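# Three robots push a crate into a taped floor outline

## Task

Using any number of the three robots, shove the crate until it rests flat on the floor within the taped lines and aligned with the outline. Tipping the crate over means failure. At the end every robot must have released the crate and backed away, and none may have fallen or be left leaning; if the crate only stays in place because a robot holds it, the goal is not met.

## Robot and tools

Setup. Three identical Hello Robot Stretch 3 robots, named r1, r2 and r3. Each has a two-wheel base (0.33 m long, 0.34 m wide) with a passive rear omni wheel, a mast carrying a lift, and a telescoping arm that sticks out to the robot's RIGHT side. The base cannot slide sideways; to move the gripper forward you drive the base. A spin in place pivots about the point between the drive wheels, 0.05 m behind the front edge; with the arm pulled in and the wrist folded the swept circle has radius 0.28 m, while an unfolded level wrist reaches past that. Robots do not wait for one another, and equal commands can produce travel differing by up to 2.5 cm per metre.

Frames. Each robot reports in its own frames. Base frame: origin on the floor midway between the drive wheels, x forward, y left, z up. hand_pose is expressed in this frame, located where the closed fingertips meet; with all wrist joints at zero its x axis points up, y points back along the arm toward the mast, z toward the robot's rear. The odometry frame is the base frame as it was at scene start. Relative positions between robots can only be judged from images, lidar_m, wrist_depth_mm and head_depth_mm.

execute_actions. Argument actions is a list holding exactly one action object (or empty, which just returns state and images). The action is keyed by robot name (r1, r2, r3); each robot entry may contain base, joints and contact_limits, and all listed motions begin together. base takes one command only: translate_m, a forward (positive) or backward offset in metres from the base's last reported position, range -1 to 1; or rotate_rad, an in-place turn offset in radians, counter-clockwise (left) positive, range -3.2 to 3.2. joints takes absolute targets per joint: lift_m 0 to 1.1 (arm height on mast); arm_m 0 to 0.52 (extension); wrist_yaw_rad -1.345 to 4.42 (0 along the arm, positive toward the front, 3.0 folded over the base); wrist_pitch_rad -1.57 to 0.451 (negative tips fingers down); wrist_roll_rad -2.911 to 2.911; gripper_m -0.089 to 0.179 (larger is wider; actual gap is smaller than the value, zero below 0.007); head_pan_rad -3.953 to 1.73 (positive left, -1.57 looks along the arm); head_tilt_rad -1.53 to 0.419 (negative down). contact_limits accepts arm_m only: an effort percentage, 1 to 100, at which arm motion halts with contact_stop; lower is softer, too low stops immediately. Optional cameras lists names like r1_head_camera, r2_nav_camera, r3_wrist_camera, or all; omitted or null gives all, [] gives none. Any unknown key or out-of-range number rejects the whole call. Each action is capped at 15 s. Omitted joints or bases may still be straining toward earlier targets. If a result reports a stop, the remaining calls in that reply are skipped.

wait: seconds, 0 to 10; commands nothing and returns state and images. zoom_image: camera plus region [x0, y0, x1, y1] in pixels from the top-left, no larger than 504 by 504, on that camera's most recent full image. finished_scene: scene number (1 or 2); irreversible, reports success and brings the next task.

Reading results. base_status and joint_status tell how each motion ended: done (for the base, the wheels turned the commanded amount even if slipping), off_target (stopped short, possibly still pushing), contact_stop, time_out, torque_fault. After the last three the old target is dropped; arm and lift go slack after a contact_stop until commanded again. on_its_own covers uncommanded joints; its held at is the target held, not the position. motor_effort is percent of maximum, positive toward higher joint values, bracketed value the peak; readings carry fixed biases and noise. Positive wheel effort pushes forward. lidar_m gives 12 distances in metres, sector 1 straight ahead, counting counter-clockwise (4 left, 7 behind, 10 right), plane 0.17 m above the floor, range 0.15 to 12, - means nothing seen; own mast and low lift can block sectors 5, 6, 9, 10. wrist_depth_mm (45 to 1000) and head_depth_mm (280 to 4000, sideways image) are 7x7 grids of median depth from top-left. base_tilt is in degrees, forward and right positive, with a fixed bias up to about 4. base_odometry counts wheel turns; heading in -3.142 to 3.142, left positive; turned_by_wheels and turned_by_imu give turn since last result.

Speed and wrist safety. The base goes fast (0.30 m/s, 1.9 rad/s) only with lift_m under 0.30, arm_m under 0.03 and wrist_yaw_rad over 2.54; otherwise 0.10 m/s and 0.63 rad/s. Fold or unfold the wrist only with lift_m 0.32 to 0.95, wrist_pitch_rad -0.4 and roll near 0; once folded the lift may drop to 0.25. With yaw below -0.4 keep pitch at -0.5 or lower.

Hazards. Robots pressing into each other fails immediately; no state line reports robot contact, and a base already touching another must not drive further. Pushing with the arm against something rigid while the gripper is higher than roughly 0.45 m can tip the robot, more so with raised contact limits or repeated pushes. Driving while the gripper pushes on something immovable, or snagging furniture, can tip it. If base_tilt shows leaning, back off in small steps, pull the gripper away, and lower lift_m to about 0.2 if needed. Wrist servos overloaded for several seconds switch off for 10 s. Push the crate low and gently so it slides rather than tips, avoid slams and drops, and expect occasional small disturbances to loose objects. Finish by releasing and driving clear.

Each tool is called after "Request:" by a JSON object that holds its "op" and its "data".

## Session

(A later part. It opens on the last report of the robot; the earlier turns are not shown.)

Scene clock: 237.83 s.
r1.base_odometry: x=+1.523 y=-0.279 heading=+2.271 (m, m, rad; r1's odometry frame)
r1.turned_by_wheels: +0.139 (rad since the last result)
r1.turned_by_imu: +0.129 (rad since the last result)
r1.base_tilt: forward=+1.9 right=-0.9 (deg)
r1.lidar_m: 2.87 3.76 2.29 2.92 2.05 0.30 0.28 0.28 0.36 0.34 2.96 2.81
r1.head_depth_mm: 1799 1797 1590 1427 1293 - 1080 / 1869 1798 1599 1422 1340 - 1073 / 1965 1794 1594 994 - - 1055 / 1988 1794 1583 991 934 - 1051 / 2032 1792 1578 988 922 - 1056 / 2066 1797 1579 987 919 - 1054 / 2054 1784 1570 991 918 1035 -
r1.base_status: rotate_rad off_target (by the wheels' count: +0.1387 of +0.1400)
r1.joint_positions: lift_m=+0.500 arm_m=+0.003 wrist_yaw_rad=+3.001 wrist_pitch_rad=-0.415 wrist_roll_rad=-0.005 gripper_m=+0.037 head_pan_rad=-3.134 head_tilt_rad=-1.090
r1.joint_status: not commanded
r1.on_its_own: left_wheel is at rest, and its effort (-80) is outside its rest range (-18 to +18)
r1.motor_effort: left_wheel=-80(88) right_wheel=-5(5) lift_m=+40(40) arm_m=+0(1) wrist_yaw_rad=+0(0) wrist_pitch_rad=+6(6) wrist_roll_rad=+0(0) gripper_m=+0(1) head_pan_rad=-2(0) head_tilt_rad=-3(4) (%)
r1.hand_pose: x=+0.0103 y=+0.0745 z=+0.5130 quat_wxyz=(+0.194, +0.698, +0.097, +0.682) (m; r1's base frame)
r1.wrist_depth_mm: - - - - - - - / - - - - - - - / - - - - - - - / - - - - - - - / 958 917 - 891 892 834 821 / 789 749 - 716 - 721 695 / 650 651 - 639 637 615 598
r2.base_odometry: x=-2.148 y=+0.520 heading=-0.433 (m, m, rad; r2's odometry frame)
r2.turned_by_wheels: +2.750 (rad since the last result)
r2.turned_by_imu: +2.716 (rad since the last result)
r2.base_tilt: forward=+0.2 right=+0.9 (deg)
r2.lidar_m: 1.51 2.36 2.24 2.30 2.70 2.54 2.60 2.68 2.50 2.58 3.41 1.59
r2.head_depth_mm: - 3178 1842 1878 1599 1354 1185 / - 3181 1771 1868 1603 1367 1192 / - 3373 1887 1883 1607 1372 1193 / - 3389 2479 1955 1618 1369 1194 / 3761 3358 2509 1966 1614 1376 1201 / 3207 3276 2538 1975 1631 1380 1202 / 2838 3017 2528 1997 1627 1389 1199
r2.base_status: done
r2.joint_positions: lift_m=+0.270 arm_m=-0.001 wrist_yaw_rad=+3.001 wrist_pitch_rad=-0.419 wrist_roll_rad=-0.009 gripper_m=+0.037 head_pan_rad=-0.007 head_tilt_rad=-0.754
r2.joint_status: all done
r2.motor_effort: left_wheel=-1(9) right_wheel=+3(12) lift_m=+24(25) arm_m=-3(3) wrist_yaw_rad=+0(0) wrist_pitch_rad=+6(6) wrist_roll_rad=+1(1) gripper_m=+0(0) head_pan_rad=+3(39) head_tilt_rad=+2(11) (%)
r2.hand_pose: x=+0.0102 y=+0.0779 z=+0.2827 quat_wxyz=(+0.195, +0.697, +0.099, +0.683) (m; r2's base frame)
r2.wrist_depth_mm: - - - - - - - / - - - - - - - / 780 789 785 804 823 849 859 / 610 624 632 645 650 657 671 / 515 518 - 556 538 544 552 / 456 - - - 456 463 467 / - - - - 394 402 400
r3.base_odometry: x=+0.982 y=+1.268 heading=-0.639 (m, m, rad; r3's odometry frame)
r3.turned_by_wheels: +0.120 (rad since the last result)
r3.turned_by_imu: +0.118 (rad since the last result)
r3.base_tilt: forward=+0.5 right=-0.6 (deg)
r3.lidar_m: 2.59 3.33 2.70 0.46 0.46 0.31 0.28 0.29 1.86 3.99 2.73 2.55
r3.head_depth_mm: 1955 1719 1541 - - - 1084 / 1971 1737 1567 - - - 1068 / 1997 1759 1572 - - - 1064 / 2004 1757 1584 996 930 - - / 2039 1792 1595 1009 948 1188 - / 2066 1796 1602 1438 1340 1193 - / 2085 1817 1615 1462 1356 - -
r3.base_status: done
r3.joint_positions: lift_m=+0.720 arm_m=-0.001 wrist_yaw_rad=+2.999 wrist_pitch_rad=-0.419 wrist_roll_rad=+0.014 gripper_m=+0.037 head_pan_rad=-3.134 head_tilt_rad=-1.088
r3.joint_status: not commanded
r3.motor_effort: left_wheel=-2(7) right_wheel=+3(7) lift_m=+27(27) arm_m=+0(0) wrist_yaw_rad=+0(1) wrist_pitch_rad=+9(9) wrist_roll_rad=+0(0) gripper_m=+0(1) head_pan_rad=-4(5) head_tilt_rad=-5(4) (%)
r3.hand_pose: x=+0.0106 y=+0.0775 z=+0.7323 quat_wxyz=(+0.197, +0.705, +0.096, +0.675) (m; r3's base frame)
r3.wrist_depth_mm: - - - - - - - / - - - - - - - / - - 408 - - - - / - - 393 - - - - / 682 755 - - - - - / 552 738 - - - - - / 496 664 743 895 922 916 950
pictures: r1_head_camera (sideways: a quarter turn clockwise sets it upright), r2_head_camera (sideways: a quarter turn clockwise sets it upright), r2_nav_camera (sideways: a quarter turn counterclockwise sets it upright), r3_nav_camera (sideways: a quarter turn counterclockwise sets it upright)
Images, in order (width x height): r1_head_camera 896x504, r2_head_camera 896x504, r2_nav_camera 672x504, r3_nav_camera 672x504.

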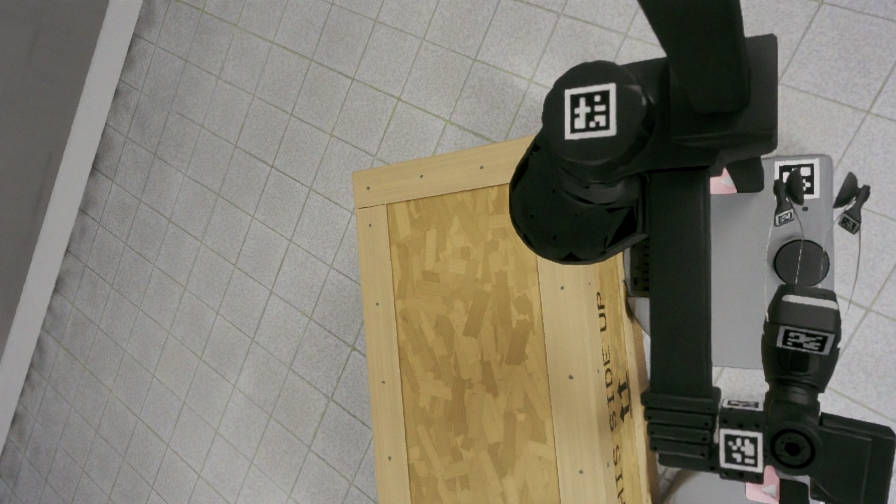

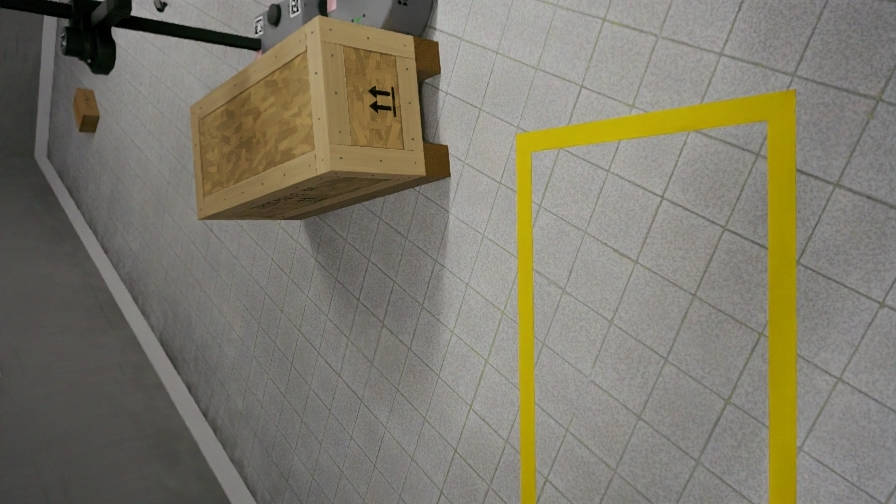

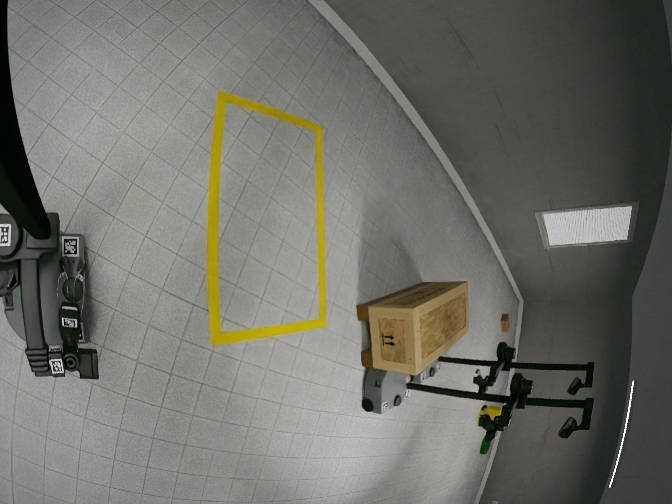

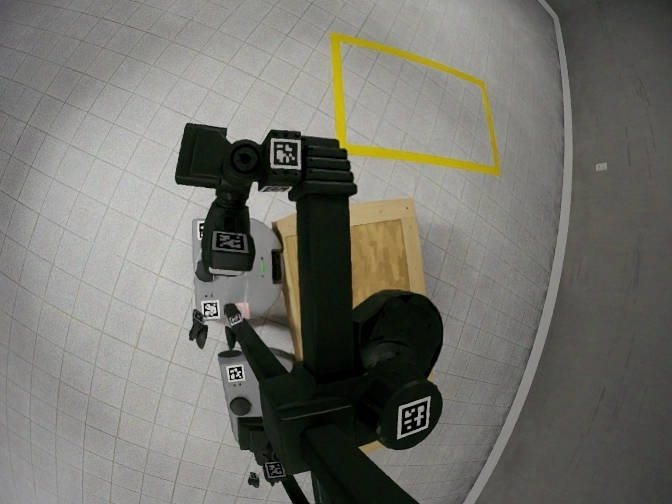

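Request:
{"op": "execute_actions", "data": {"actions": [{"r1":{"base":{"translate_m":-0.22}},"r3":{"base":{"translate_m":-0.125}}}], "cameras": ["r1_head_camera","r2_head_camera","r3_nav_camera"]}}

Scene clock: 267.37 s.
r1.base_odometry: x=+1.665 y=-0.447 heading=+2.270 (m, m, rad; r1's odometry frame)
r1.turned_by_wheels: -0.001 (rad since the last result)
r1.turned_by_imu: -0.001 (rad since the last result)
r1.base_tilt: forward=+1.9 right=-1.0 (deg)
r1.lidar_m: 3.06 4.01 2.41 2.64 1.85 0.32 0.27 0.27 0.31 0.34 0.35 2.99
r1.head_depth_mm: 1613 1779 1590 1428 1294 - 1081 / 1688 1807 1589 1422 1338 - 1075 / 1781 1808 1583 1022 - - 1052 / 1869 1796 1581 992 935 - 1052 / 1946 1789 1577 990 920 - 1051 / 1989 1790 1581 988 906 - 1052 / 2045 1785 1577 987 892 1001 -
r1.base_status: translate_m off_target (by the wheels' count: -0.2198 of -0.2200)
r1.joint_positions: lift_m=+0.500 arm_m=+0.003 wrist_yaw_rad=+3.001 wrist_pitch_rad=-0.415 wrist_roll_rad=-0.005 gripper_m=+0.037 head_pan_rad=-3.134 head_tilt_rad=-1.090
r1.joint_status: not commanded
r1.on_its_own: left_wheel is at rest, and its effort (-70) is outside its rest range (-18 to +18)
r1.motor_effort: left_wheel=-70(96) right_wheel=-14(32) lift_m=+40(40) arm_m=-1(1) wrist_yaw_rad=+0(0) wrist_pitch_rad=+6(6) wrist_roll_rad=+0(0) gripper_m=+0(0) head_pan_rad=-1(1) head_tilt_rad=-4(4) (%)
r1.hand_pose: x=+0.0103 y=+0.0745 z=+0.5130 quat_wxyz=(+0.194, +0.698, +0.097, +0.682) (m; r1's base frame)
r1.wrist_depth_mm: - - - - - - - / - - - - - - - / - - - - - - - / - - - - - - - / 944 940 - 884 900 845 811 / 766 776 - 735 - 722 702 / 686 651 - 660 619 612 612
r2.base_odometry: x=-2.148 y=+0.520 heading=-0.433 (m, m, rad; r2's odometry frame)
r2.turned_by_wheels: +0.000 (rad since the last result)
r2.turned_by_imu: -0.001 (rad since the last result)
r2.base_tilt: forward=+0.2 right=+1.0 (deg)
r2.lidar_m: 1.46 2.36 2.24 2.29 2.68 2.54 2.61 2.67 2.50 2.58 3.39 1.61
r2.head_depth_mm: - 2987 2062 1882 1597 1362 1189 / - 3177 1788 1879 1595 1366 1189 / - 3336 1733 1823 1611 1366 1188 / - 3416 2037 1954 1622 1379 1198 / 3793 3422 2500 1965 1622 1378 1197 / 3239 3323 2503 1967 1623 1385 1202 / 2878 3002 2510 1993 1636 1383 1210
r2.base_status: not commanded
r2.joint_positions: lift_m=+0.270 arm_m=-0.001 wrist_yaw_rad=+3.001 wrist_pitch_rad=-0.419 wrist_roll_rad=-0.009 gripper_m=+0.037 head_pan_rad=-0.007 head_tilt_rad=-0.754
r2.joint_status: not commanded
r2.motor_effort: left_wheel=-2(1) right_wheel=+2(2) lift_m=+25(24) arm_m=-3(3) wrist_yaw_rad=+0(0) wrist_pitch_rad=+6(6) wrist_roll_rad=+1(1) gripper_m=+0(0) head_pan_rad=+3(4) head_tilt_rad=+1(1) (%)
r2.hand_pose: x=+0.0102 y=+0.0779 z=+0.2827 quat_wxyz=(+0.195, +0.697, +0.099, +0.683) (m; r2's base frame)
r2.wrist_depth_mm: - - - - - - - / - - - - - - - / 783 785 812 809 824 844 866 / 614 617 636 644 641 655 662 / 516 517 - 547 542 543 556 / 454 - - - 456 459 465 / - - - - 397 399 400
r3.base_odometry: x=+0.881 y=+1.343 heading=-0.639 (m, m, rad; r3's odometry frame)
r3.turned_by_wheels: +0.000 (rad since the last result)
r3.turned_by_imu: +0.008 (rad since the last result)
r3.base_tilt: forward=+0.4 right=-0.6 (deg)
r3.lidar_m: 2.71 3.52 2.75 0.49 0.48 0.33 0.28 0.28 1.81 4.11 2.81 2.66
r3.head_depth_mm: 1936 1720 1080 - - - 1078 / 1956 1740 1089 - - - 1066 / 2005 1745 1566 - - - 1066 / 2015 1770 1576 996 928 - - / 2023 1779 1592 1002 944 1183 - / 2058 1795 1597 1437 1352 1191 - / 2077 1815 1618 1452 1353 - -
r3.base_status: done
r3.joint_positions: lift_m=+0.720 arm_m=-0.001 wrist_yaw_rad=+2.999 wrist_pitch_rad=-0.419 wrist_roll_rad=+0.014 gripper_m=+0.037 head_pan_rad=-3.134 head_tilt_rad=-1.089
r3.joint_status: not commanded
r3.motor_effort: left_wheel=-1(57) right_wheel=+1(75) lift_m=+27(27) arm_m=+0(0) wrist_yaw_rad=+1(0) wrist_pitch_rad=+9(9) wrist_roll_rad=+0(0) gripper_m=+0(1) head_pan_rad=-4(4) head_tilt_rad=-4(6) (%)
r3.hand_pose: x=+0.0106 y=+0.0775 z=+0.7323 quat_wxyz=(+0.197, +0.705, +0.096, +0.675) (m; r3's base frame)
r3.wrist_depth_mm: - - - - - - - / 410 - - - - - - / 355 - - - - - - / - - - - - - - / 695 - - - - - - / 615 860 - - - - - / 555 727 897 903 913 932 924
pictures: r1_head_camera (sideways: a quarter turn clockwise sets it upright), r2_head_camera (sideways: a quarter turn clockwise sets it upright), r3_nav_camera (sideways: a quarter turn counterclockwise sets it upright)
Images, in order (width x height): r1_head_camera 896x504, r2_head_camera 896x504, r3_nav_camera 672x504.

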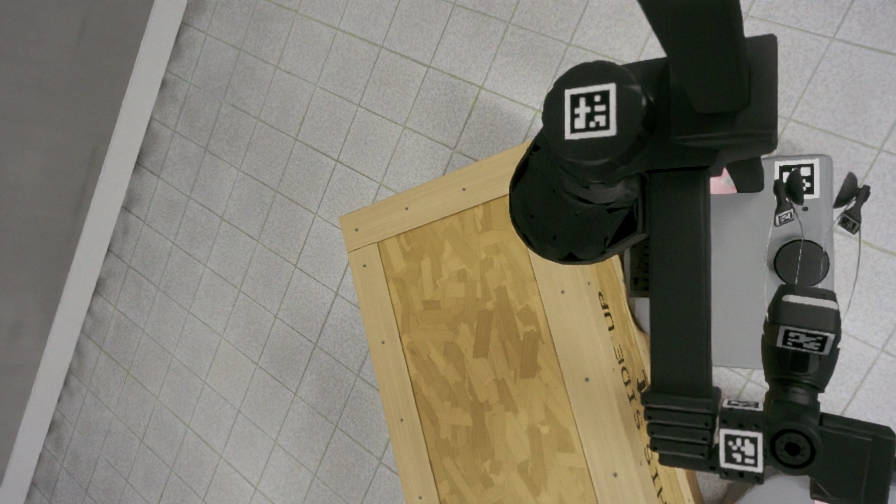

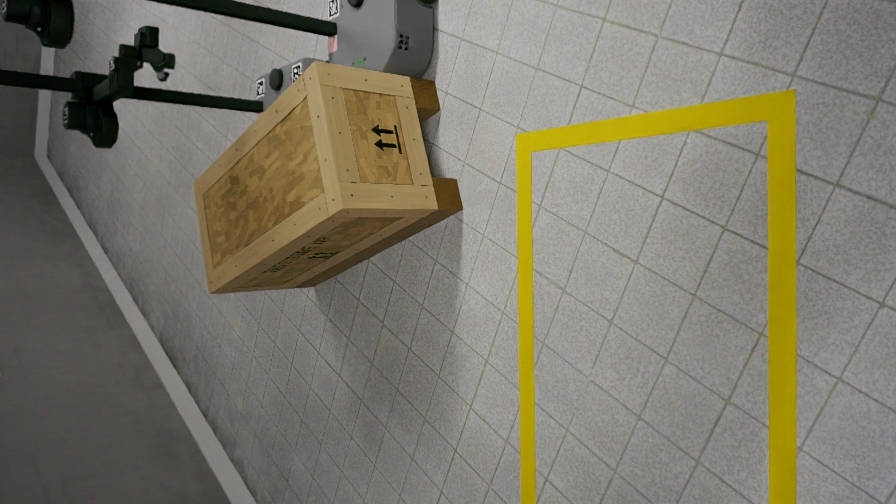

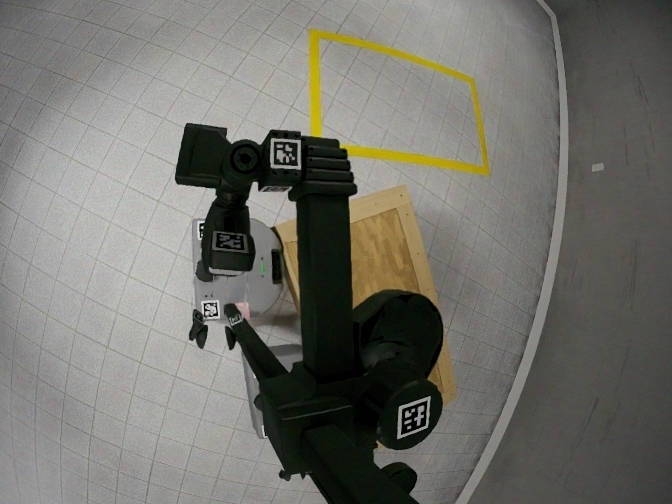

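Request:
{"op": "execute_actions", "data": {"actions": [{"r1":{"base":{"rotate_rad":0.13}},"r3":{"base":{"rotate_rad":0.12}}}], "cameras": []}}

Request:
{"op": "execute_actions", "data": {"actions": [{"r1":{"base":{"translate_m":-0.18}},"r3":{"base":{"translate_m":-0.07}}}], "cameras": ["r1_head_camera","r2_head_camera","r3_nav_camera"]}}

Scene clock: 277.73 s.
r1.base_odometry: x=+1.665 y=-0.447 heading=+2.399 (m, m, rad; r1's odometry frame)
r1.turned_by_wheels: +0.129 (rad since the last result)
r1.turned_by_imu: +0.117 (rad since the last result)
r1.base_tilt: forward=+1.9 right=-1.0 (deg)
r1.lidar_m: 3.14 2.42 2.41 2.36 1.79 0.30 0.28 0.28 0.34 0.35 3.04 2.99
r1.head_depth_mm: 1650 1768 1594 1426 1283 - 1084 / 1750 1800 1597 1418 1328 - 1075 / 1862 1810 1593 992 - - 1052 / 1958 1798 1578 992 934 - 1053 / 2022 1803 1580 993 922 - 1053 / 2046 1794 1580 989 919 - 1050 / 2056 1794 1576 987 909 1049 -
r1.base_status: rotate_rad off_target (by the wheels' count: +0.1285 of +0.1300)
r1.joint_positions: lift_m=+0.500 arm_m=+0.003 wrist_yaw_rad=+3.001 wrist_pitch_rad=-0.415 wrist_roll_rad=-0.005 gripper_m=+0.037 head_pan_rad=-3.134 head_tilt_rad=-1.090
r1.joint_status: not commanded
r1.on_its_own: left_wheel is at rest, and its effort (-84) is outside its rest range (-18 to +18)
r1.motor_effort: left_wheel=-84(92) right_wheel=-1(17) lift_m=+40(40) arm_m=-1(0) wrist_yaw_rad=-1(1) wrist_pitch_rad=+6(6) wrist_roll_rad=+0(0) gripper_m=+0(0) head_pan_rad=-2(2) head_tilt_rad=-4(4) (%)
r1.hand_pose: x=+0.0103 y=+0.0745 z=+0.5130 quat_wxyz=(+0.194, +0.698, +0.097, +0.682) (m; r1's base frame)
r1.wrist_depth_mm: - - - - - - - / - - - - - - - / - - - - - - - / - - - - - - - / 920 916 - 875 897 828 836 / 792 764 - 739 - 722 691 / 378 652 - 639 629 619 598
r2.base_odometry: x=-2.148 y=+0.520 heading=-0.433 (m, m, rad; r2's odometry frame)
r2.turned_by_wheels: +0.000 (rad since the last result)
r2.turned_by_imu: -0.001 (rad since the last result)
r2.base_tilt: forward=+0.2 right=+0.9 (deg)
r2.lidar_m: 1.46 2.37 2.24 2.29 2.68 2.54 2.61 2.67 2.51 2.58 3.41 1.60
r2.head_depth_mm: - 2842 2059 1878 1592 1353 1185 / 2077 3203 1793 1881 1608 1365 1189 / - 3376 1729 1832 1605 1367 1191 / - 3353 2030 1958 1606 1377 1195 / 3705 3431 2472 1957 1619 1379 1199 / 3169 3275 2502 1983 1635 1385 1205 / 2832 3011 2542 1970 1632 1391 1210
r2.base_status: not commanded
r2.joint_positions: lift_m=+0.270 arm_m=-0.001 wrist_yaw_rad=+3.001 wrist_pitch_rad=-0.419 wrist_roll_rad=-0.009 gripper_m=+0.037 head_pan_rad=-0.007 head_tilt_rad=-0.754
r2.joint_status: not commanded
r2.motor_effort: left_wheel=-1(1) right_wheel=+2(3) lift_m=+24(24) arm_m=-3(3) wrist_yaw_rad=+0(0) wrist_pitch_rad=+6(6) wrist_roll_rad=+1(1) gripper_m=-1(0) head_pan_rad=+3(3) head_tilt_rad=+1(1) (%)
r2.hand_pose: x=+0.0102 y=+0.0779 z=+0.2827 quat_wxyz=(+0.195, +0.697, +0.099, +0.683) (m; r2's base frame)
r2.wrist_depth_mm: - - - - - - - / - - - - - - - / 783 776 807 819 835 832 864 / 612 616 633 637 652 650 671 / 508 521 - 549 537 542 550 / 453 - - - 454 463 464 / - - - - 394 397 404
r3.base_odometry: x=+0.881 y=+1.343 heading=-0.519 (m, m, rad; r3's odometry frame)
r3.turned_by_wheels: +0.120 (rad since the last result)
r3.turned_by_imu: +0.118 (rad since the last result)
r3.base_tilt: forward=+0.4 right=-0.6 (deg)
r3.lidar_m: 2.79 3.98 2.75 0.48 0.50 0.31 0.28 0.28 1.81 3.65 2.73 2.66
r3.head_depth_mm: 1953 1705 1074 - - - 1081 / 1962 1737 1553 - - - 1070 / 1990 1748 1574 - - - 1063 / 2023 1760 1571 994 931 - - / 2042 1784 1579 1383 1330 1186 - / 2055 1793 1616 1439 1346 1187 - / 2077 1829 1606 1449 1358 - -
r3.base_status: done
r3.joint_positions: lift_m=+0.720 arm_m=-0.001 wrist_yaw_rad=+2.999 wrist_pitch_rad=-0.419 wrist_roll_rad=+0.014 gripper_m=+0.037 head_pan_rad=-3.134 head_tilt_rad=-1.089
r3.joint_status: not commanded
r3.motor_effort: left_wheel=-2(9) right_wheel=+3(8) lift_m=+27(26) arm_m=+0(0) wrist_yaw_rad=+0(0) wrist_pitch_rad=+9(9) wrist_roll_rad=+0(0) gripper_m=+0(0) head_pan_rad=-4(4) head_tilt_rad=-4(5) (%)
r3.hand_pose: x=+0.0106 y=+0.0775 z=+0.7323 quat_wxyz=(+0.197, +0.705, +0.096, +0.675) (m; r3's base frame)
r3.wrist_depth_mm: - - - - - - - / - - - - - - - / - - - - - - - / - - - - - - - / 685 862 - - - - - / 575 839 - - - - - / 500 723 732 946 929 957 953
pictures: none
No camera images: the call's "cameras" was empty. Leave "cameras" out to get every camera's image.

Scene clock: 280.47 s.
r1.base_odometry: x=+1.797 y=-0.569 heading=+2.398 (m, m, rad; r1's odometry frame)
r1.turned_by_wheels: +0.000 (rad since the last result)
r1.turned_by_imu: +0.001 (rad since the last result)
r1.base_tilt: forward=+1.9 right=-1.0 (deg)
r1.lidar_m: 3.31 2.55 2.61 2.15 1.64 0.34 0.27 0.27 0.30 0.46 0.37 3.12
r1.head_depth_mm: 1506 1721 1594 1435 1288 - 1081 / 1593 1772 1596 1416 1323 - 1075 / 1715 1801 1592 994 - - 1057 / 1840 1801 1593 989 933 - 1052 / 1931 1796 1584 992 919 - 1050 / 2019 1789 1586 985 895 - 1052 / 2049 1789 1578 989 894 938 -
r1.base_status: translate_m off_target (by the wheels' count: -0.1797 of -0.1800)
r1.joint_positions: lift_m=+0.500 arm_m=+0.003 wrist_yaw_rad=+3.001 wrist_pitch_rad=-0.415 wrist_roll_rad=-0.005 gripper_m=+0.037 head_pan_rad=-3.134 head_tilt_rad=-1.090
r1.joint_status: not commanded
r1.on_its_own: left_wheel is at rest, and its effort (-61) is outside its rest range (-18 to +18); right_wheel is at rest, and its effort (-28) is outside its rest range (-18 to +18)
r1.motor_effort: left_wheel=-61(91) right_wheel=-28(57) lift_m=+40(40) arm_m=-1(0) wrist_yaw_rad=-1(1) wrist_pitch_rad=+6(6) wrist_roll_rad=+0(0) gripper_m=+0(1) head_pan_rad=-2(2) head_tilt_rad=-4(4) (%)
r1.hand_pose: x=+0.0103 y=+0.0745 z=+0.5130 quat_wxyz=(+0.194, +0.698, +0.097, +0.682) (m; r1's base frame)
r1.wrist_depth_mm: - - - - - - - / - - - - - - - / - - - - - - - / - - - - - - - / 996 929 - 902 893 845 818 / 769 773 - 747 - 712 708 / 668 671 - 641 631 611 619
r2.base_odometry: x=-2.148 y=+0.520 heading=-0.433 (m, m, rad; r2's odometry frame)
r2.turned_by_wheels: +0.000 (rad since the last result)
r2.turned_by_imu: +0.000 (rad since the last result)
r2.base_tilt: forward=+0.2 right=+0.9 (deg)
r2.lidar_m: 1.40 2.36 2.24 2.29 2.69 2.55 2.60 2.68 2.51 2.58 3.41 1.78
r2.head_depth_mm: 1519 3137 2062 1863 1592 1361 1180 / - 3163 1859 1878 1604 1366 1188 / - 3169 1738 1828 1604 1376 1194 / - 3380 1808 1836 1615 1376 1192 / 3730 3402 2208 1948 1620 1387 1199 / 3240 3281 2492 1965 1622 1388 1199 / 2855 3023 2515 1974 1635 1389 1200
r2.base_status: not commanded
r2.joint_positions: lift_m=+0.270 arm_m=-0.001 wrist_yaw_rad=+3.001 wrist_pitch_rad=-0.419 wrist_roll_rad=-0.009 gripper_m=+0.037 head_pan_rad=-0.007 head_tilt_rad=-0.754
r2.joint_status: not commanded
r2.motor_effort: left_wheel=-1(0) right_wheel=+2(2) lift_m=+24(25) arm_m=-3(3) wrist_yaw_rad=+0(0) wrist_pitch_rad=+6(6) wrist_roll_rad=+1(1) gripper_m=+0(1) head_pan_rad=+3(4) head_tilt_rad=+1(1) (%)
r2.hand_pose: x=+0.0102 y=+0.0779 z=+0.2827 quat_wxyz=(+0.195, +0.697, +0.099, +0.683) (m; r2's base frame)
r2.wrist_depth_mm: - - - - - - - / - - - - - - - / 780 771 800 816 836 839 850 / 620 617 638 645 651 644 669 / 513 520 - 542 538 538 549 / 455 - - - 456 461 465 / - - - - 395 403 403
r3.base_odometry: x=+0.821 y=+1.378 heading=-0.519 (m, m, rad; r3's odometry frame)
r3.turned_by_wheels: +0.000 (rad since the last result)
r3.turned_by_imu: +0.003 (rad since the last result)
r3.base_tilt: forward=+0.4 right=-0.5 (deg)
r3.lidar_m: 2.85 4.05 2.80 2.79 0.71 0.34 0.27 0.27 1.77 3.73 2.79 2.72
r3.head_depth_mm: 1928 1719 1078 - - - 1081 / 1967 1743 1089 - - - 1064 / 1988 1754 1091 - - - 1067 / 2016 1773 1581 995 926 - - / 2029 1792 1586 1035 1319 1179 - / 2053 1794 1608 1449 1344 1190 - / 2061 1827 1618 1450 1363 - -
r3.base_status: done
r3.joint_positions: lift_m=+0.720 arm_m=-0.001 wrist_yaw_rad=+2.999 wrist_pitch_rad=-0.419 wrist_roll_rad=+0.014 gripper_m=+0.037 head_pan_rad=-3.134 head_tilt_rad=-1.089
r3.joint_status: not commanded
r3.motor_effort: left_wheel=-6(50) right_wheel=+2(67) lift_m=+27(27) arm_m=+0(0) wrist_yaw_rad=+1(1) wrist_pitch_rad=+9(9) wrist_roll_rad=+0(0) gripper_m=+0(1) head_pan_rad=-3(4) head_tilt_rad=-4(5) (%)
r3.hand_pose: x=+0.0106 y=+0.0775 z=+0.7323 quat_wxyz=(+0.197, +0.705, +0.096, +0.675) (m; r3's base frame)
r3.wrist_depth_mm: 532 - - - - - - / 444 - - - - - - / 372 - - - - - - / - 381 - - - - - / 809 - - - - - - / 700 860 - - - - - / 620 728 925 934 921 962 924
pictures: r1_head_camera (sideways: a quarter turn clockwise sets it upright), r2_head_camera (sideways: a quarter turn clockwise sets it upright), r3_nav_camera (sideways: a quarter turn counterclockwise sets it upright)
Images, in order (width x height): r1_head_camera 896x504, r2_head_camera 896x504, r3_nav_camera 672x504.

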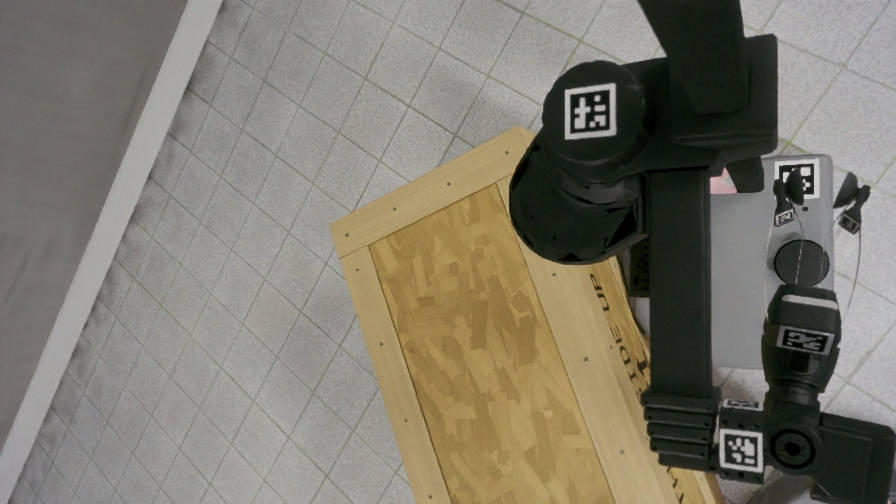

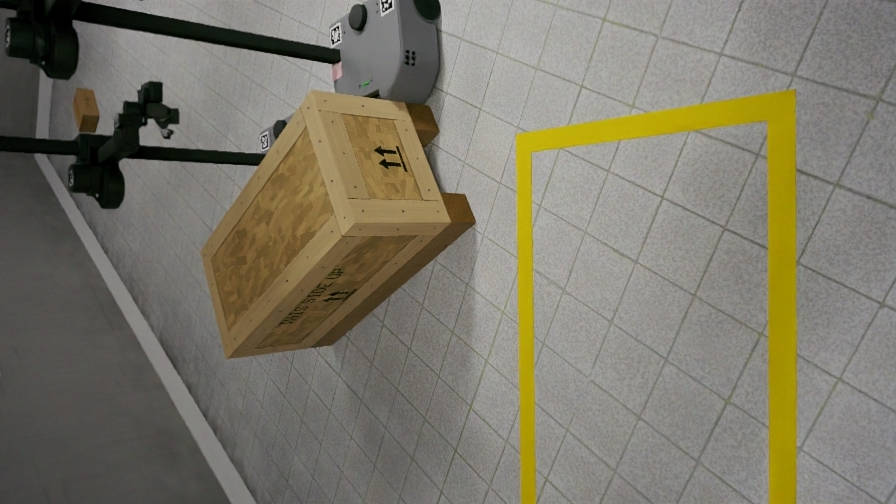

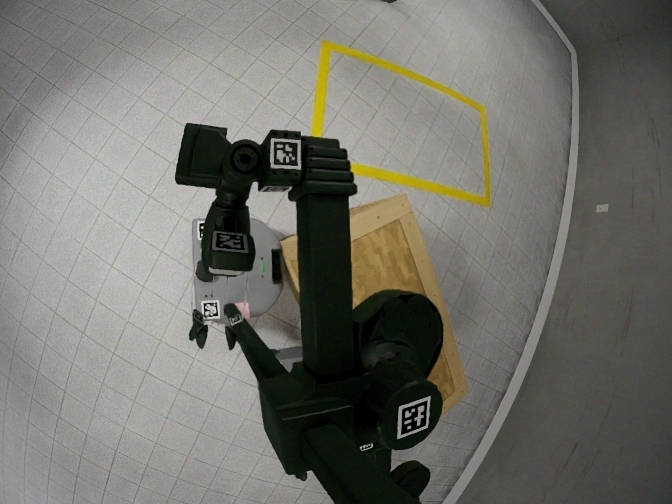

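Request:
{"op": "execute_actions", "data": {"actions": [{"r1":{"base":{"translate_m":0.05}},"r3":{"base":{"translate_m":0.05}}}], "cameras": []}}

Request:
{"op": "execute_actions", "data": {"actions": [{"r1":{"base":{"rotate_rad":-1.08}},"r3":{"base":{"rotate_rad":1.33}}}], "cameras": ["r1_nav_camera","r2_head_camera","r3_nav_camera"]}}

Scene clock: 301.60 s.
r1.base_odometry: x=+1.760 y=-0.535 heading=+2.398 (m, m, rad; r1's odometry frame)
r1.turned_by_wheels: +0.000 (rad since the last result)
r1.turned_by_imu: +0.000 (rad since the last result)
r1.base_tilt: forward=+1.9 right=-0.9 (deg)
r1.lidar_m: 3.26 2.51 2.54 2.20 1.68 0.40 0.32 0.32 0.35 0.54 0.37 3.09
r1.head_depth_mm: 1554 1748 1593 1428 1293 - 1081 / 1641 1781 1595 1419 1343 - 1074 / 1752 1802 1591 992 - - 1056 / 1880 1798 1109 994 994 - 1055 / 1967 1785 1584 989 944 - 1052 / 2025 1792 1574 987 918 - 1052 / 2054 1781 1581 987 906 1105 -
r1.base_status: done
r1.joint_positions: lift_m=+0.500 arm_m=+0.003 wrist_yaw_rad=+3.001 wrist_pitch_rad=-0.415 wrist_roll_rad=-0.005 gripper_m=+0.037 head_pan_rad=-3.134 head_tilt_rad=-1.090
r1.joint_status: not commanded
r1.motor_effort: left_wheel=+0(48) right_wheel=+1(22) lift_m=+40(40) arm_m=+0(1) wrist_yaw_rad=+0(0) wrist_pitch_rad=+6(6) wrist_roll_rad=+0(0) gripper_m=+0(0) head_pan_rad=-1(2) head_tilt_rad=-4(4) (%)
r1.hand_pose: x=+0.0103 y=+0.0745 z=+0.5130 quat_wxyz=(+0.194, +0.698, +0.097, +0.682) (m; r1's base frame)
r1.wrist_depth_mm: - - - - - - - / - - - - - - - / - - - - - - - / - - - - - - - / 965 918 - 885 894 848 847 / 783 770 - 735 - 713 726 / 662 660 - 640 632 613 602
r2.base_odometry: x=-2.148 y=+0.520 heading=-0.433 (m, m, rad; r2's odometry frame)
r2.turned_by_wheels: +0.000 (rad since the last result)
r2.turned_by_imu: -0.001 (rad since the last result)
r2.base_tilt: forward=+0.2 right=+0.9 (deg)
r2.lidar_m: 1.41 2.36 2.23 2.29 2.69 2.54 2.61 2.67 2.50 2.57 3.41 1.80
r2.head_depth_mm: - 3028 2057 1869 1596 1361 1181 / - 2904 1857 1877 1609 1363 1190 / - 3366 1736 1836 1595 1367 1188 / - 3407 1810 1862 1610 1369 1196 / 3715 3406 2186 1960 1615 1379 1197 / 3250 3298 2508 1953 1631 1381 1204 / 2805 3003 2538 1988 1623 1384 1204
r2.base_status: not commanded
r2.joint_positions: lift_m=+0.270 arm_m=-0.001 wrist_yaw_rad=+3.001 wrist_pitch_rad=-0.419 wrist_roll_rad=-0.009 gripper_m=+0.037 head_pan_rad=-0.007 head_tilt_rad=-0.754
r2.joint_status: not commanded
r2.motor_effort: left_wheel=-1(2) right_wheel=+2(2) lift_m=+24(25) arm_m=-3(3) wrist_yaw_rad=+0(0) wrist_pitch_rad=+6(6) wrist_roll_rad=+1(1) gripper_m=+0(1) head_pan_rad=+3(4) head_tilt_rad=+1(1) (%)
r2.hand_pose: x=+0.0102 y=+0.0779 z=+0.2827 quat_wxyz=(+0.195, +0.697, +0.099, +0.683) (m; r2's base frame)
r2.wrist_depth_mm: - - - - - - - / - - - - - - - / 776 781 795 826 816 835 850 / 614 618 638 650 653 666 671 / 517 516 - 551 529 538 550 / 452 - - - 455 459 458 / - - - - 395 402 401
r3.base_odometry: x=+0.864 y=+1.353 heading=-0.519 (m, m, rad; r3's odometry frame)
r3.turned_by_wheels: +0.000 (rad since the last result)
r3.turned_by_imu: -0.001 (rad since the last result)
r3.base_tilt: forward=+0.4 right=-0.6 (deg)
r3.lidar_m: 2.81 4.00 2.77 2.83 0.83 0.40 0.32 0.33 1.80 3.66 2.75 2.68
r3.head_depth_mm: 1959 1723 1081 - - - 1079 / 1979 1743 1090 - - - 1064 / 2005 1758 1095 - - - 1067 / 1991 1782 1100 999 934 - - / 2041 1800 1599 1282 1336 1189 - / 2059 1806 1601 1453 1352 1192 - / 2086 1825 1621 1452 1356 - -
r3.base_status: done
r3.joint_positions: lift_m=+0.720 arm_m=-0.001 wrist_yaw_rad=+2.999 wrist_pitch_rad=-0.419 wrist_roll_rad=+0.014 gripper_m=+0.037 head_pan_rad=-3.134 head_tilt_rad=-1.089
r3.joint_status: not commanded
r3.motor_effort: left_wheel=-1(6) right_wheel=+1(6) lift_m=+27(27) arm_m=+0(0) wrist_yaw_rad=+1(0) wrist_pitch_rad=+9(9) wrist_roll_rad=+0(0) gripper_m=+0(0) head_pan_rad=-4(3) head_tilt_rad=-5(5) (%)
r3.hand_pose: x=+0.0106 y=+0.0775 z=+0.7323 quat_wxyz=(+0.197, +0.705, +0.096, +0.675) (m; r3's base frame)
r3.wrist_depth_mm: 532 - - - - - - / 439 - - - - - - / 378 - - - - - - / - 381 - - - - - / - - - - - - - / 851 864 - - - - - / 738 743 926 970 917 932 962
pictures: none
No camera images: the call's "cameras" was empty. Leave "cameras" out to get every camera's image.

Scene clock: 304.63 s.
r1.base_odometry: x=+1.760 y=-0.535 heading=+1.318 (m, m, rad; r1's odometry frame)
r1.turned_by_wheels: -1.080 (rad since the last result)
r1.turned_by_imu: -1.084 (rad since the last result)
r1.base_tilt: forward=+1.8 right=-1.0 (deg)
r1.lidar_m: 0.50 3.08 3.24 2.51 2.52 2.26 1.70 0.40 0.32 0.32 0.34 0.51
r1.head_depth_mm: 2041 1811 1600 1422 1291 - 1077 / 1994 1803 1590 1432 1340 - 1074 / 1930 1794 1588 1419 - - 1054 / 1814 1802 1579 1422 1295 - 1053 / 1716 1797 1581 1415 1285 - 1055 / 1611 1771 1578 1416 1260 - 1053 / 1531 1720 1574 1411 918 850 -
r1.base_status: done
r1.joint_positions: lift_m=+0.500 arm_m=+0.003 wrist_yaw_rad=+3.001 wrist_pitch_rad=-0.415 wrist_roll_rad=-0.005 gripper_m=+0.037 head_pan_rad=-3.134 head_tilt_rad=-1.090
r1.joint_status: not commanded
r1.motor_effort: left_wheel=+3(9) right_wheel=-2(4) lift_m=+40(40) arm_m=-1(1) wrist_yaw_rad=+1(1) wrist_pitch_rad=+6(6) wrist_roll_rad=+0(0) gripper_m=+0(0) head_pan_rad=-2(2) head_tilt_rad=-4(4) (%)
r1.hand_pose: x=+0.0103 y=+0.0745 z=+0.5130 quat_wxyz=(+0.194, +0.698, +0.097, +0.682) (m; r1's base frame)
r1.wrist_depth_mm: - - - - - - - / - - - - - - - / - - - - - - - / - - - - - - - / 947 935 - 875 878 859 829 / 776 756 - 732 - 703 713 / 675 650 - 632 635 609 617
r2.base_odometry: x=-2.148 y=+0.520 heading=-0.433 (m, m, rad; r2's odometry frame)
r2.turned_by_wheels: +0.000 (rad since the last result)
r2.turned_by_imu: +0.000 (rad since the last result)
r2.base_tilt: forward=+0.2 right=+0.9 (deg)
r2.lidar_m: 1.41 2.36 2.23 2.29 2.68 2.55 2.61 2.67 2.50 2.57 3.41 1.72
r2.head_depth_mm: - 3144 2330 1857 1593 1353 1187 / 2130 3034 1853 1873 1601 1362 1188 / - 3381 1724 1831 1602 1369 1188 / - 3394 1816 1861 1624 1374 1195 / 3713 3405 2197 1974 1614 1379 1198 / 3225 3274 2513 1970 1634 1387 1201 / 2840 2955 2553 1982 1635 1388 1208
r2.base_status: not commanded
r2.joint_positions: lift_m=+0.270 arm_m=-0.001 wrist_yaw_rad=+3.001 wrist_pitch_rad=-0.419 wrist_roll_rad=-0.009 gripper_m=+0.037 head_pan_rad=-0.007 head_tilt_rad=-0.754
r2.joint_status: not commanded
r2.motor_effort: left_wheel=+0(0) right_wheel=+3(2) lift_m=+24(24) arm_m=-3(3) wrist_yaw_rad=+0(0) wrist_pitch_rad=+6(6) wrist_roll_rad=+1(1) gripper_m=+0(0) head_pan_rad=+3(4) head_tilt_rad=+1(1) (%)
r2.hand_pose: x=+0.0102 y=+0.0779 z=+0.2827 quat_wxyz=(+0.195, +0.697, +0.099, +0.683) (m; r2's base frame)
r2.wrist_depth_mm: - - - - - - - / - - - - - - - / 766 778 798 816 826 835 868 / 626 619 638 633 644 652 666 / 514 521 - 551 536 540 547 / 453 - - - 454 461 458 / - - - - 395 397 404
r3.base_odometry: x=+0.864 y=+1.353 heading=+0.811 (m, m, rad; r3's odometry frame)
r3.turned_by_wheels: +1.330 (rad since the last result)
r3.turned_by_imu: +1.313 (rad since the last result)
r3.base_tilt: forward=+0.4 right=-0.6 (deg)
r3.lidar_m: 3.80 0.50 0.51 0.34 0.33 1.82 1.80 2.98 2.68 2.68 3.23 2.77
r3.head_depth_mm: 1791 1722 1556 - - - 1083 / 1822 1723 1572 - - - 1061 / 1995 1757 1568 - - - 1070 / 2013 1775 1581 1427 1327 - - / 2055 1796 1588 1438 1335 1184 - / 2050 1809 1607 1443 1338 1191 - / 2087 1829 1626 1452 1360 - -
r3.base_status: done
r3.joint_positions: lift_m=+0.720 arm_m=-0.001 wrist_yaw_rad=+2.999 wrist_pitch_rad=-0.419 wrist_roll_rad=+0.014 gripper_m=+0.037 head_pan_rad=-3.134 head_tilt_rad=-1.089
r3.joint_status: not commanded
r3.motor_effort: left_wheel=-1(7) right_wheel=+3(8) lift_m=+27(27) arm_m=+0(0) wrist_yaw_rad=+0(2) wrist_pitch_rad=+9(9) wrist_roll_rad=+0(0) gripper_m=+0(0) head_pan_rad=-5(4) head_tilt_rad=-6(4) (%)
r3.hand_pose: x=+0.0106 y=+0.0775 z=+0.7323 quat_wxyz=(+0.197, +0.705, +0.096, +0.675) (m; r3's base frame)
r3.wrist_depth_mm: - - - - - - - / - - - - - 559 519 / - - - - - 557 - / - - 837 851 912 - - / - 761 - 689 - - 552 / - 985 - 786 923 905 855 / 899 900 686 861 861 742 883
pictures: r1_nav_camera (sideways: a quarter turn counterclockwise sets it upright), r2_head_camera (sideways: a quarter turn clockwise sets it upright), r3_nav_camera (sideways: a quarter turn counterclockwise sets it upright)
Images, in order (width x height): r1_nav_camera 672x504, r2_head_camera 896x504, r3_nav_camera 672x504.

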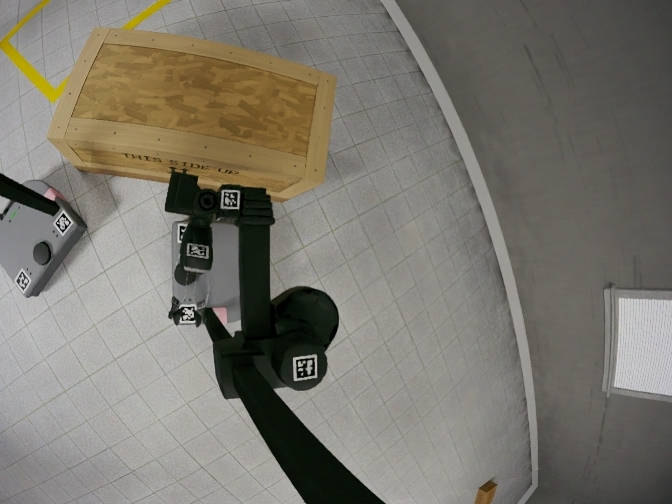

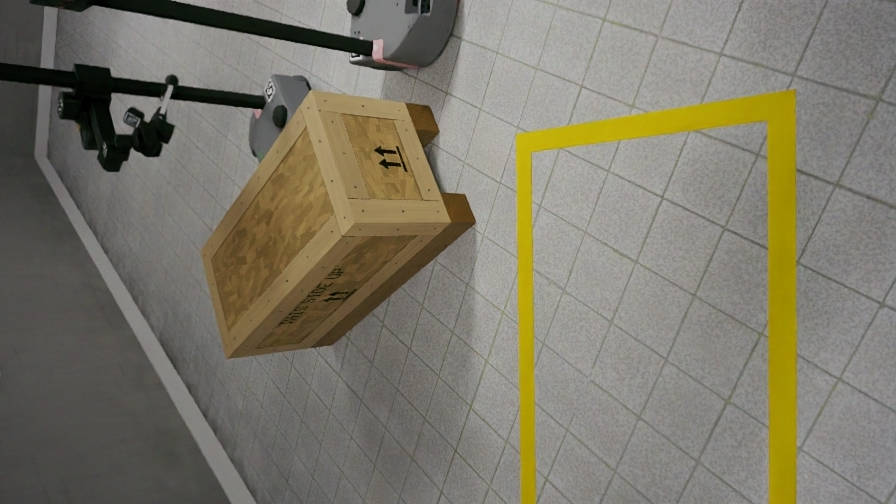

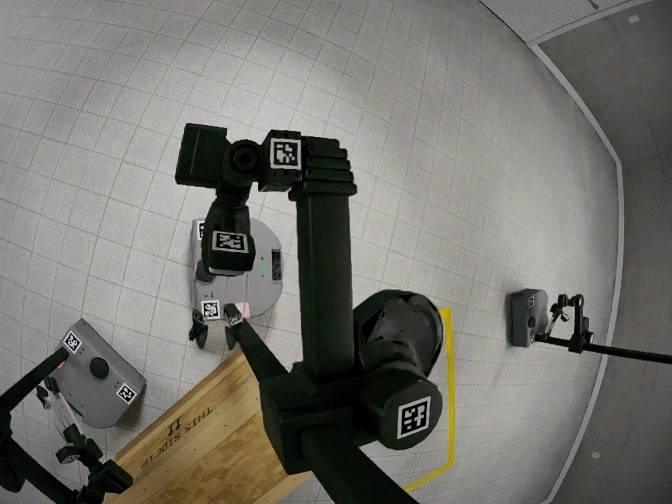

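Request:
{"op": "execute_actions", "data": {"actions": [{"r1":{"base":{"translate_m":-0.24}},"r3":{"base":{"translate_m":0.28}}}], "cameras": ["r1_nav_camera"]}}

Request:
{"op": "execute_actions", "data": {"actions": [{"r1":{"base":{"rotate_rad":1.3}},"r3":{"base":{"rotate_rad":-1.08}}}], "cameras": ["r1_head_camera","r3_head_camera","r3_nav_camera"]}}

Scene clock: 312.57 s.
r1.base_odometry: x=+1.700 y=-0.767 heading=+1.319 (m, m, rad; r1's odometry frame)
r1.turned_by_wheels: +0.000 (rad since the last result)
r1.turned_by_imu: +0.000 (rad since the last result)
r1.base_tilt: forward=+1.9 right=-1.0 (deg)
r1.lidar_m: 0.50 0.56 3.44 2.46 3.99 1.97 1.48 1.43 0.29 0.29 0.31 0.47
r1.head_depth_mm: 1935 1820 1595 1422 1291 - 1084 / 1807 1800 1596 1421 1341 - 1073 / 1691 1802 1582 1422 - - 1055 / 1583 1765 1578 1420 1301 - 1050 / 1493 1722 1581 1415 1285 - 1048 / 1417 1669 1567 1410 1278 - 1053 / 1339 1574 1573 1404 1277 824 -
r1.base_status: done
r1.joint_positions: lift_m=+0.500 arm_m=+0.003 wrist_yaw_rad=+3.001 wrist_pitch_rad=-0.415 wrist_roll_rad=-0.005 gripper_m=+0.037 head_pan_rad=-3.134 head_tilt_rad=-1.090
r1.joint_status: not commanded
r1.motor_effort: left_wheel=+4(6) right_wheel=-1(7) lift_m=+39(40) arm_m=+0(0) wrist_yaw_rad=-1(0) wrist_pitch_rad=+6(6) wrist_roll_rad=+0(0) gripper_m=+0(1) head_pan_rad=-1(2) head_tilt_rad=-4(4) (%)
r1.hand_pose: x=+0.0103 y=+0.0745 z=+0.5130 quat_wxyz=(+0.194, +0.698, +0.097, +0.682) (m; r1's base frame)
r1.wrist_depth_mm: - - - - - - - / - - - - - - - / - - - - - - - / - - - - - - - / 960 932 - 871 936 848 828 / 771 771 - 743 - 695 704 / 674 650 - 640 624 609 613
r2.base_odometry: x=-2.148 y=+0.520 heading=-0.433 (m, m, rad; r2's odometry frame)
r2.turned_by_wheels: +0.000 (rad since the last result)
r2.turned_by_imu: -0.001 (rad since the last result)
r2.base_tilt: forward=+0.3 right=+0.9 (deg)
r2.lidar_m: 1.41 2.37 2.23 2.29 2.68 2.54 2.61 2.67 2.50 2.58 3.43 2.00
r2.head_depth_mm: - 3158 2120 1945 1589 1358 1183 / - 3361 1859 1897 1598 1368 1191 / - 3232 1731 1833 1612 1373 1187 / - 3385 1825 1850 1612 1375 1200 / 3725 3441 2189 1966 1625 1384 1198 / 3231 3281 2498 1975 1621 1380 1200 / 2829 2997 2513 1979 1633 1387 1203
r2.base_status: not commanded
r2.joint_positions: lift_m=+0.270 arm_m=-0.001 wrist_yaw_rad=+3.001 wrist_pitch_rad=-0.419 wrist_roll_rad=-0.009 gripper_m=+0.037 head_pan_rad=-0.007 head_tilt_rad=-0.754
r2.joint_status: not commanded
r2.motor_effort: left_wheel=-1(1) right_wheel=+2(2) lift_m=+24(24) arm_m=-3(3) wrist_yaw_rad=+0(0) wrist_pitch_rad=+6(6) wrist_roll_rad=+1(1) gripper_m=-1(0) head_pan_rad=+3(4) head_tilt_rad=+2(2) (%)
r2.hand_pose: x=+0.0102 y=+0.0779 z=+0.2827 quat_wxyz=(+0.195, +0.697, +0.099, +0.683) (m; r2's base frame)
r2.wrist_depth_mm: - - - - - - - / - - - - - - - / 779 783 805 811 818 850 855 / 625 629 641 640 650 664 665 / 511 518 - 549 544 541 545 / 449 - - - 457 463 463 / - - - - 395 402 403
r3.base_odometry: x=+1.057 y=+1.556 heading=+0.811 (m, m, rad; r3's odometry frame)
r3.turned_by_wheels: +0.000 (rad since the last result)
r3.turned_by_imu: -0.002 (rad since the last result)
r3.base_tilt: forward=+0.4 right=-0.6 (deg)
r3.lidar_m: 3.65 0.62 0.55 0.52 0.48 0.49 2.07 3.10 2.76 2.78 3.33 2.51
r3.head_depth_mm: 1928 1722 1536 - - - 1078 / 1925 1743 1561 - - - 1068 / 1986 1758 1571 - - - 1067 / 2008 1773 1580 1420 1326 - - / 2040 1786 1604 1431 1335 1184 - / 2075 1795 1605 1448 1340 1188 - / 2064 1825 1611 1457 1360 - -
r3.base_status: done
r3.joint_positions: lift_m=+0.720 arm_m=-0.001 wrist_yaw_rad=+2.999 wrist_pitch_rad=-0.419 wrist_roll_rad=+0.014 gripper_m=+0.037 head_pan_rad=-3.134 head_tilt_rad=-1.089
r3.joint_status: not commanded
r3.motor_effort: left_wheel=-2(4) right_wheel=+3(8) lift_m=+27(27) arm_m=+0(0) wrist_yaw_rad=-1(1) wrist_pitch_rad=+9(9) wrist_roll_rad=+0(0) gripper_m=-1(0) head_pan_rad=-4(4) head_tilt_rad=-6(4) (%)
r3.hand_pose: x=+0.0106 y=+0.0775 z=+0.7323 quat_wxyz=(+0.197, +0.705, +0.096, +0.675) (m; r3's base frame)
r3.wrist_depth_mm: - - - - - - 535 / - - - - 683 - 541 / - - - - - - - / - 825 845 904 - 704 - / 671 685 - - - - - / 560 603 - - 907 - - / 541 645 908 907 932 914 937
pictures: r1_nav_camera (sideways: a quarter turn counterclockwise sets it upright)
Images, in order (width x height): r1_nav_camera 672x504.

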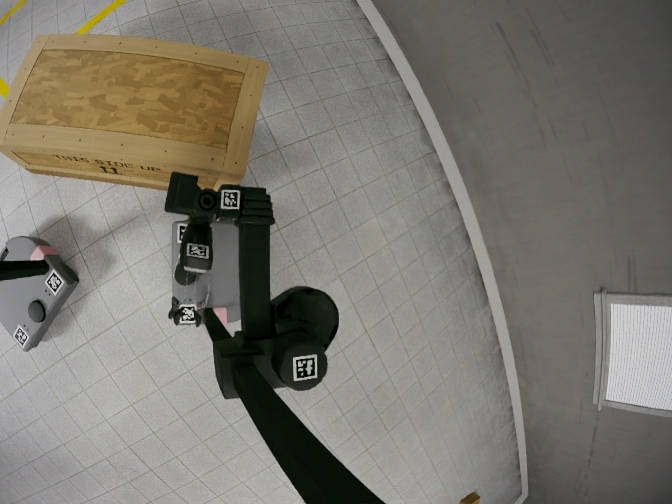

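Scene clock: 315.57 s.
r1.base_odometry: x=+1.700 y=-0.767 heading=+2.618 (m, m, rad; r1's odometry frame)
r1.turned_by_wheels: +1.300 (rad since the last result)
r1.turned_by_imu: +1.304 (rad since the last result)
r1.base_tilt: forward=+1.9 right=-1.0 (deg)
r1.lidar_m: 3.86 2.47 2.80 1.64 1.44 1.43 0.29 0.29 0.36 0.72 0.41 3.29
r1.head_depth_mm: 1463 1670 1595 1423 1289 - 1082 / 1598 1762 1599 1423 1344 - 1075 / 1745 1802 1577 1418 - - 1052 / 1943 1796 1598 1004 934 - 1051 / 2022 1791 1584 991 931 - 1052 / 2059 1796 1580 989 920 - 1054 / 2055 1779 1577 988 906 1153 -
r1.base_status: done
r1.joint_positions: lift_m=+0.500 arm_m=+0.003 wrist_yaw_rad=+3.001 wrist_pitch_rad=-0.415 wrist_roll_rad=-0.005 gripper_m=+0.037 head_pan_rad=-3.134 head_tilt_rad=-1.090
r1.joint_status: not commanded
r1.motor_effort: left_wheel=-3(6) right_wheel=+3(7) lift_m=+40(39) arm_m=-1(1) wrist_yaw_rad=+0(1) wrist_pitch_rad=+6(6) wrist_roll_rad=+0(0) gripper_m=+0(0) head_pan_rad=-2(2) head_tilt_rad=-4(4) (%)
r1.hand_pose: x=+0.0103 y=+0.0745 z=+0.5130 quat_wxyz=(+0.194, +0.698, +0.097, +0.682) (m; r1's base frame)
r1.wrist_depth_mm: - - - - - - - / - - - - - - - / - - - - - - - / - - - - - - - / 948 932 - 886 871 860 842 / 773 777 - 742 - 709 705 / 664 642 - 632 634 616 608
r2.base_odometry: x=-2.148 y=+0.520 heading=-0.433 (m, m, rad; r2's odometry frame)
r2.turned_by_wheels: +0.000 (rad since the last result)
r2.turned_by_imu: +0.000 (rad since the last result)
r2.base_tilt: forward=+0.2 right=+0.9 (deg)
r2.lidar_m: 1.41 2.36 2.23 2.29 2.69 2.54 2.60 2.69 2.50 2.57 3.41 2.08
r2.head_depth_mm: - 3146 2141 1927 1591 1358 1184 / - 3327 1858 1894 1603 1364 1189 / - 3209 1732 1842 1607 1377 1193 / - 3376 1816 1851 1621 1375 1196 / 3745 3422 2187 1971 1628 1382 1200 / 3197 3307 2514 1977 1627 1381 1200 / 2847 2991 2530 1992 1634 1382 1206
r2.base_status: not commanded
r2.joint_positions: lift_m=+0.270 arm_m=-0.001 wrist_yaw_rad=+3.001 wrist_pitch_rad=-0.419 wrist_roll_rad=-0.009 gripper_m=+0.037 head_pan_rad=-0.007 head_tilt_rad=-0.754
r2.joint_status: not commanded
r2.motor_effort: left_wheel=-1(0) right_wheel=+3(2) lift_m=+24(24) arm_m=-3(3) wrist_yaw_rad=+0(0) wrist_pitch_rad=+6(6) wrist_roll_rad=+1(1) gripper_m=+0(0) head_pan_rad=+3(4) head_tilt_rad=+1(1) (%)
r2.hand_pose: x=+0.0102 y=+0.0779 z=+0.2827 quat_wxyz=(+0.195, +0.697, +0.099, +0.683) (m; r2's base frame)
r2.wrist_depth_mm: - - - - - - - / - - - - - - - / 777 775 805 808 834 825 866 / 626 624 639 642 655 657 664 / 512 515 - 545 537 541 545 / 451 - - - 455 458 467 / - - - - 392 399 401
r3.base_odometry: x=+1.057 y=+1.556 heading=-0.269 (m, m, rad; r3's odometry frame)
r3.turned_by_wheels: -1.080 (rad since the last result)
r3.turned_by_imu: -1.067 (rad since the last result)
r3.base_tilt: forward=+0.4 right=-0.5 (deg)
r3.lidar_m: 3.29 2.51 3.84 2.29 0.80 0.53 0.48 0.49 2.07 3.12 2.77 2.76
r3.head_depth_mm: 1946 1716 1075 - - - 1080 / 1968 1752 1093 - - - 1065 / 1989 1757 1097 - - - 1064 / 2010 1774 1101 1026 1310 - - / 2039 1791 1112 1032 1300 1182 - / 2053 1795 1556 1406 1344 1189 - / 2075 1831 1616 1452 1365 - -
r3.base_status: done
r3.joint_positions: lift_m=+0.720 arm_m=-0.001 wrist_yaw_rad=+2.999 wrist_pitch_rad=-0.419 wrist_roll_rad=+0.014 gripper_m=+0.037 head_pan_rad=-3.134 head_tilt_rad=-1.089
r3.joint_status: not commanded
r3.motor_effort: left_wheel=+3(5) right_wheel=-3(8) lift_m=+27(27) arm_m=+0(0) wrist_yaw_rad=+1(1) wrist_pitch_rad=+9(9) wrist_roll_rad=+0(0) gripper_m=-1(0) head_pan_rad=-4(4) head_tilt_rad=-5(5) (%)
r3.hand_pose: x=+0.0106 y=+0.0775 z=+0.7323 quat_wxyz=(+0.197, +0.705, +0.096, +0.675) (m; r3's base frame)
r3.wrist_depth_mm: 570 - - - - - - / 557 - - - - - - / 403 - - - - - - / 484 775 - - - - - / - - - - - - - / 800 855 - - - - - / 736 741 891 920 940 930 921
pictures: r1_head_camera (sideways: a quarter turn clockwise sets it upright), r3_head_camera (sideways: a quarter turn clockwise sets it upright), r3_nav_camera (sideways: a quarter turn counterclockwise sets it upright)
Images, in order (width x height): r1_head_camera 896x504, r3_head_camera 896x504, r3_nav_camera 672x504.

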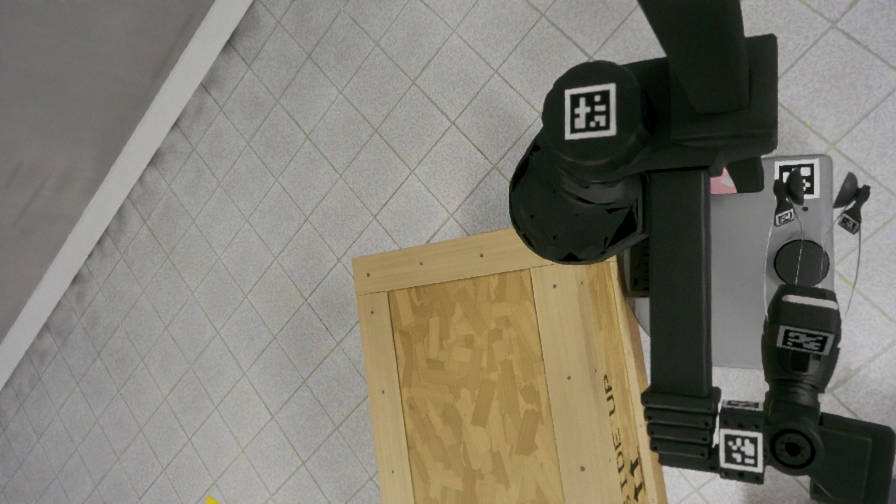

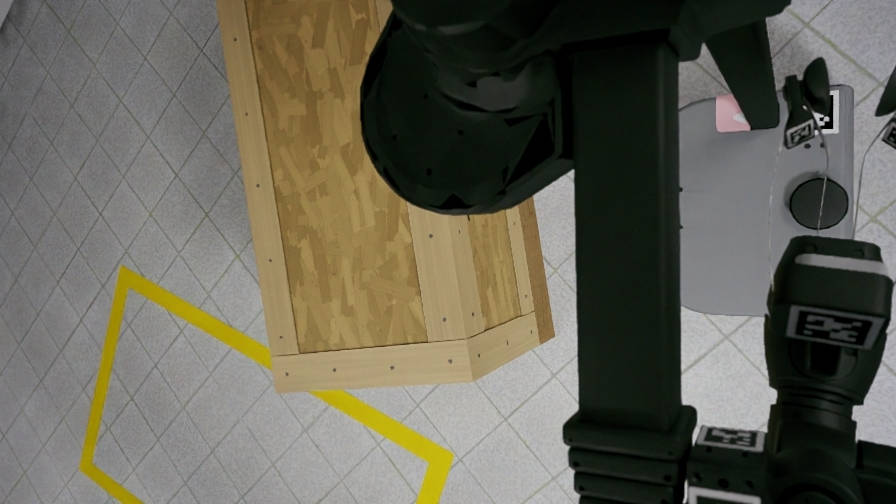

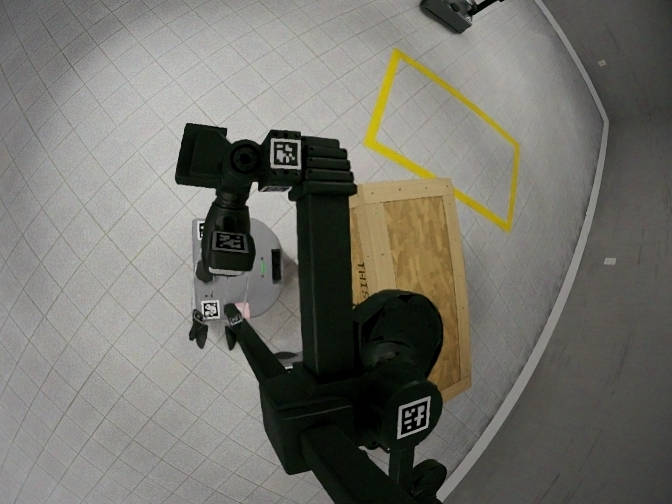

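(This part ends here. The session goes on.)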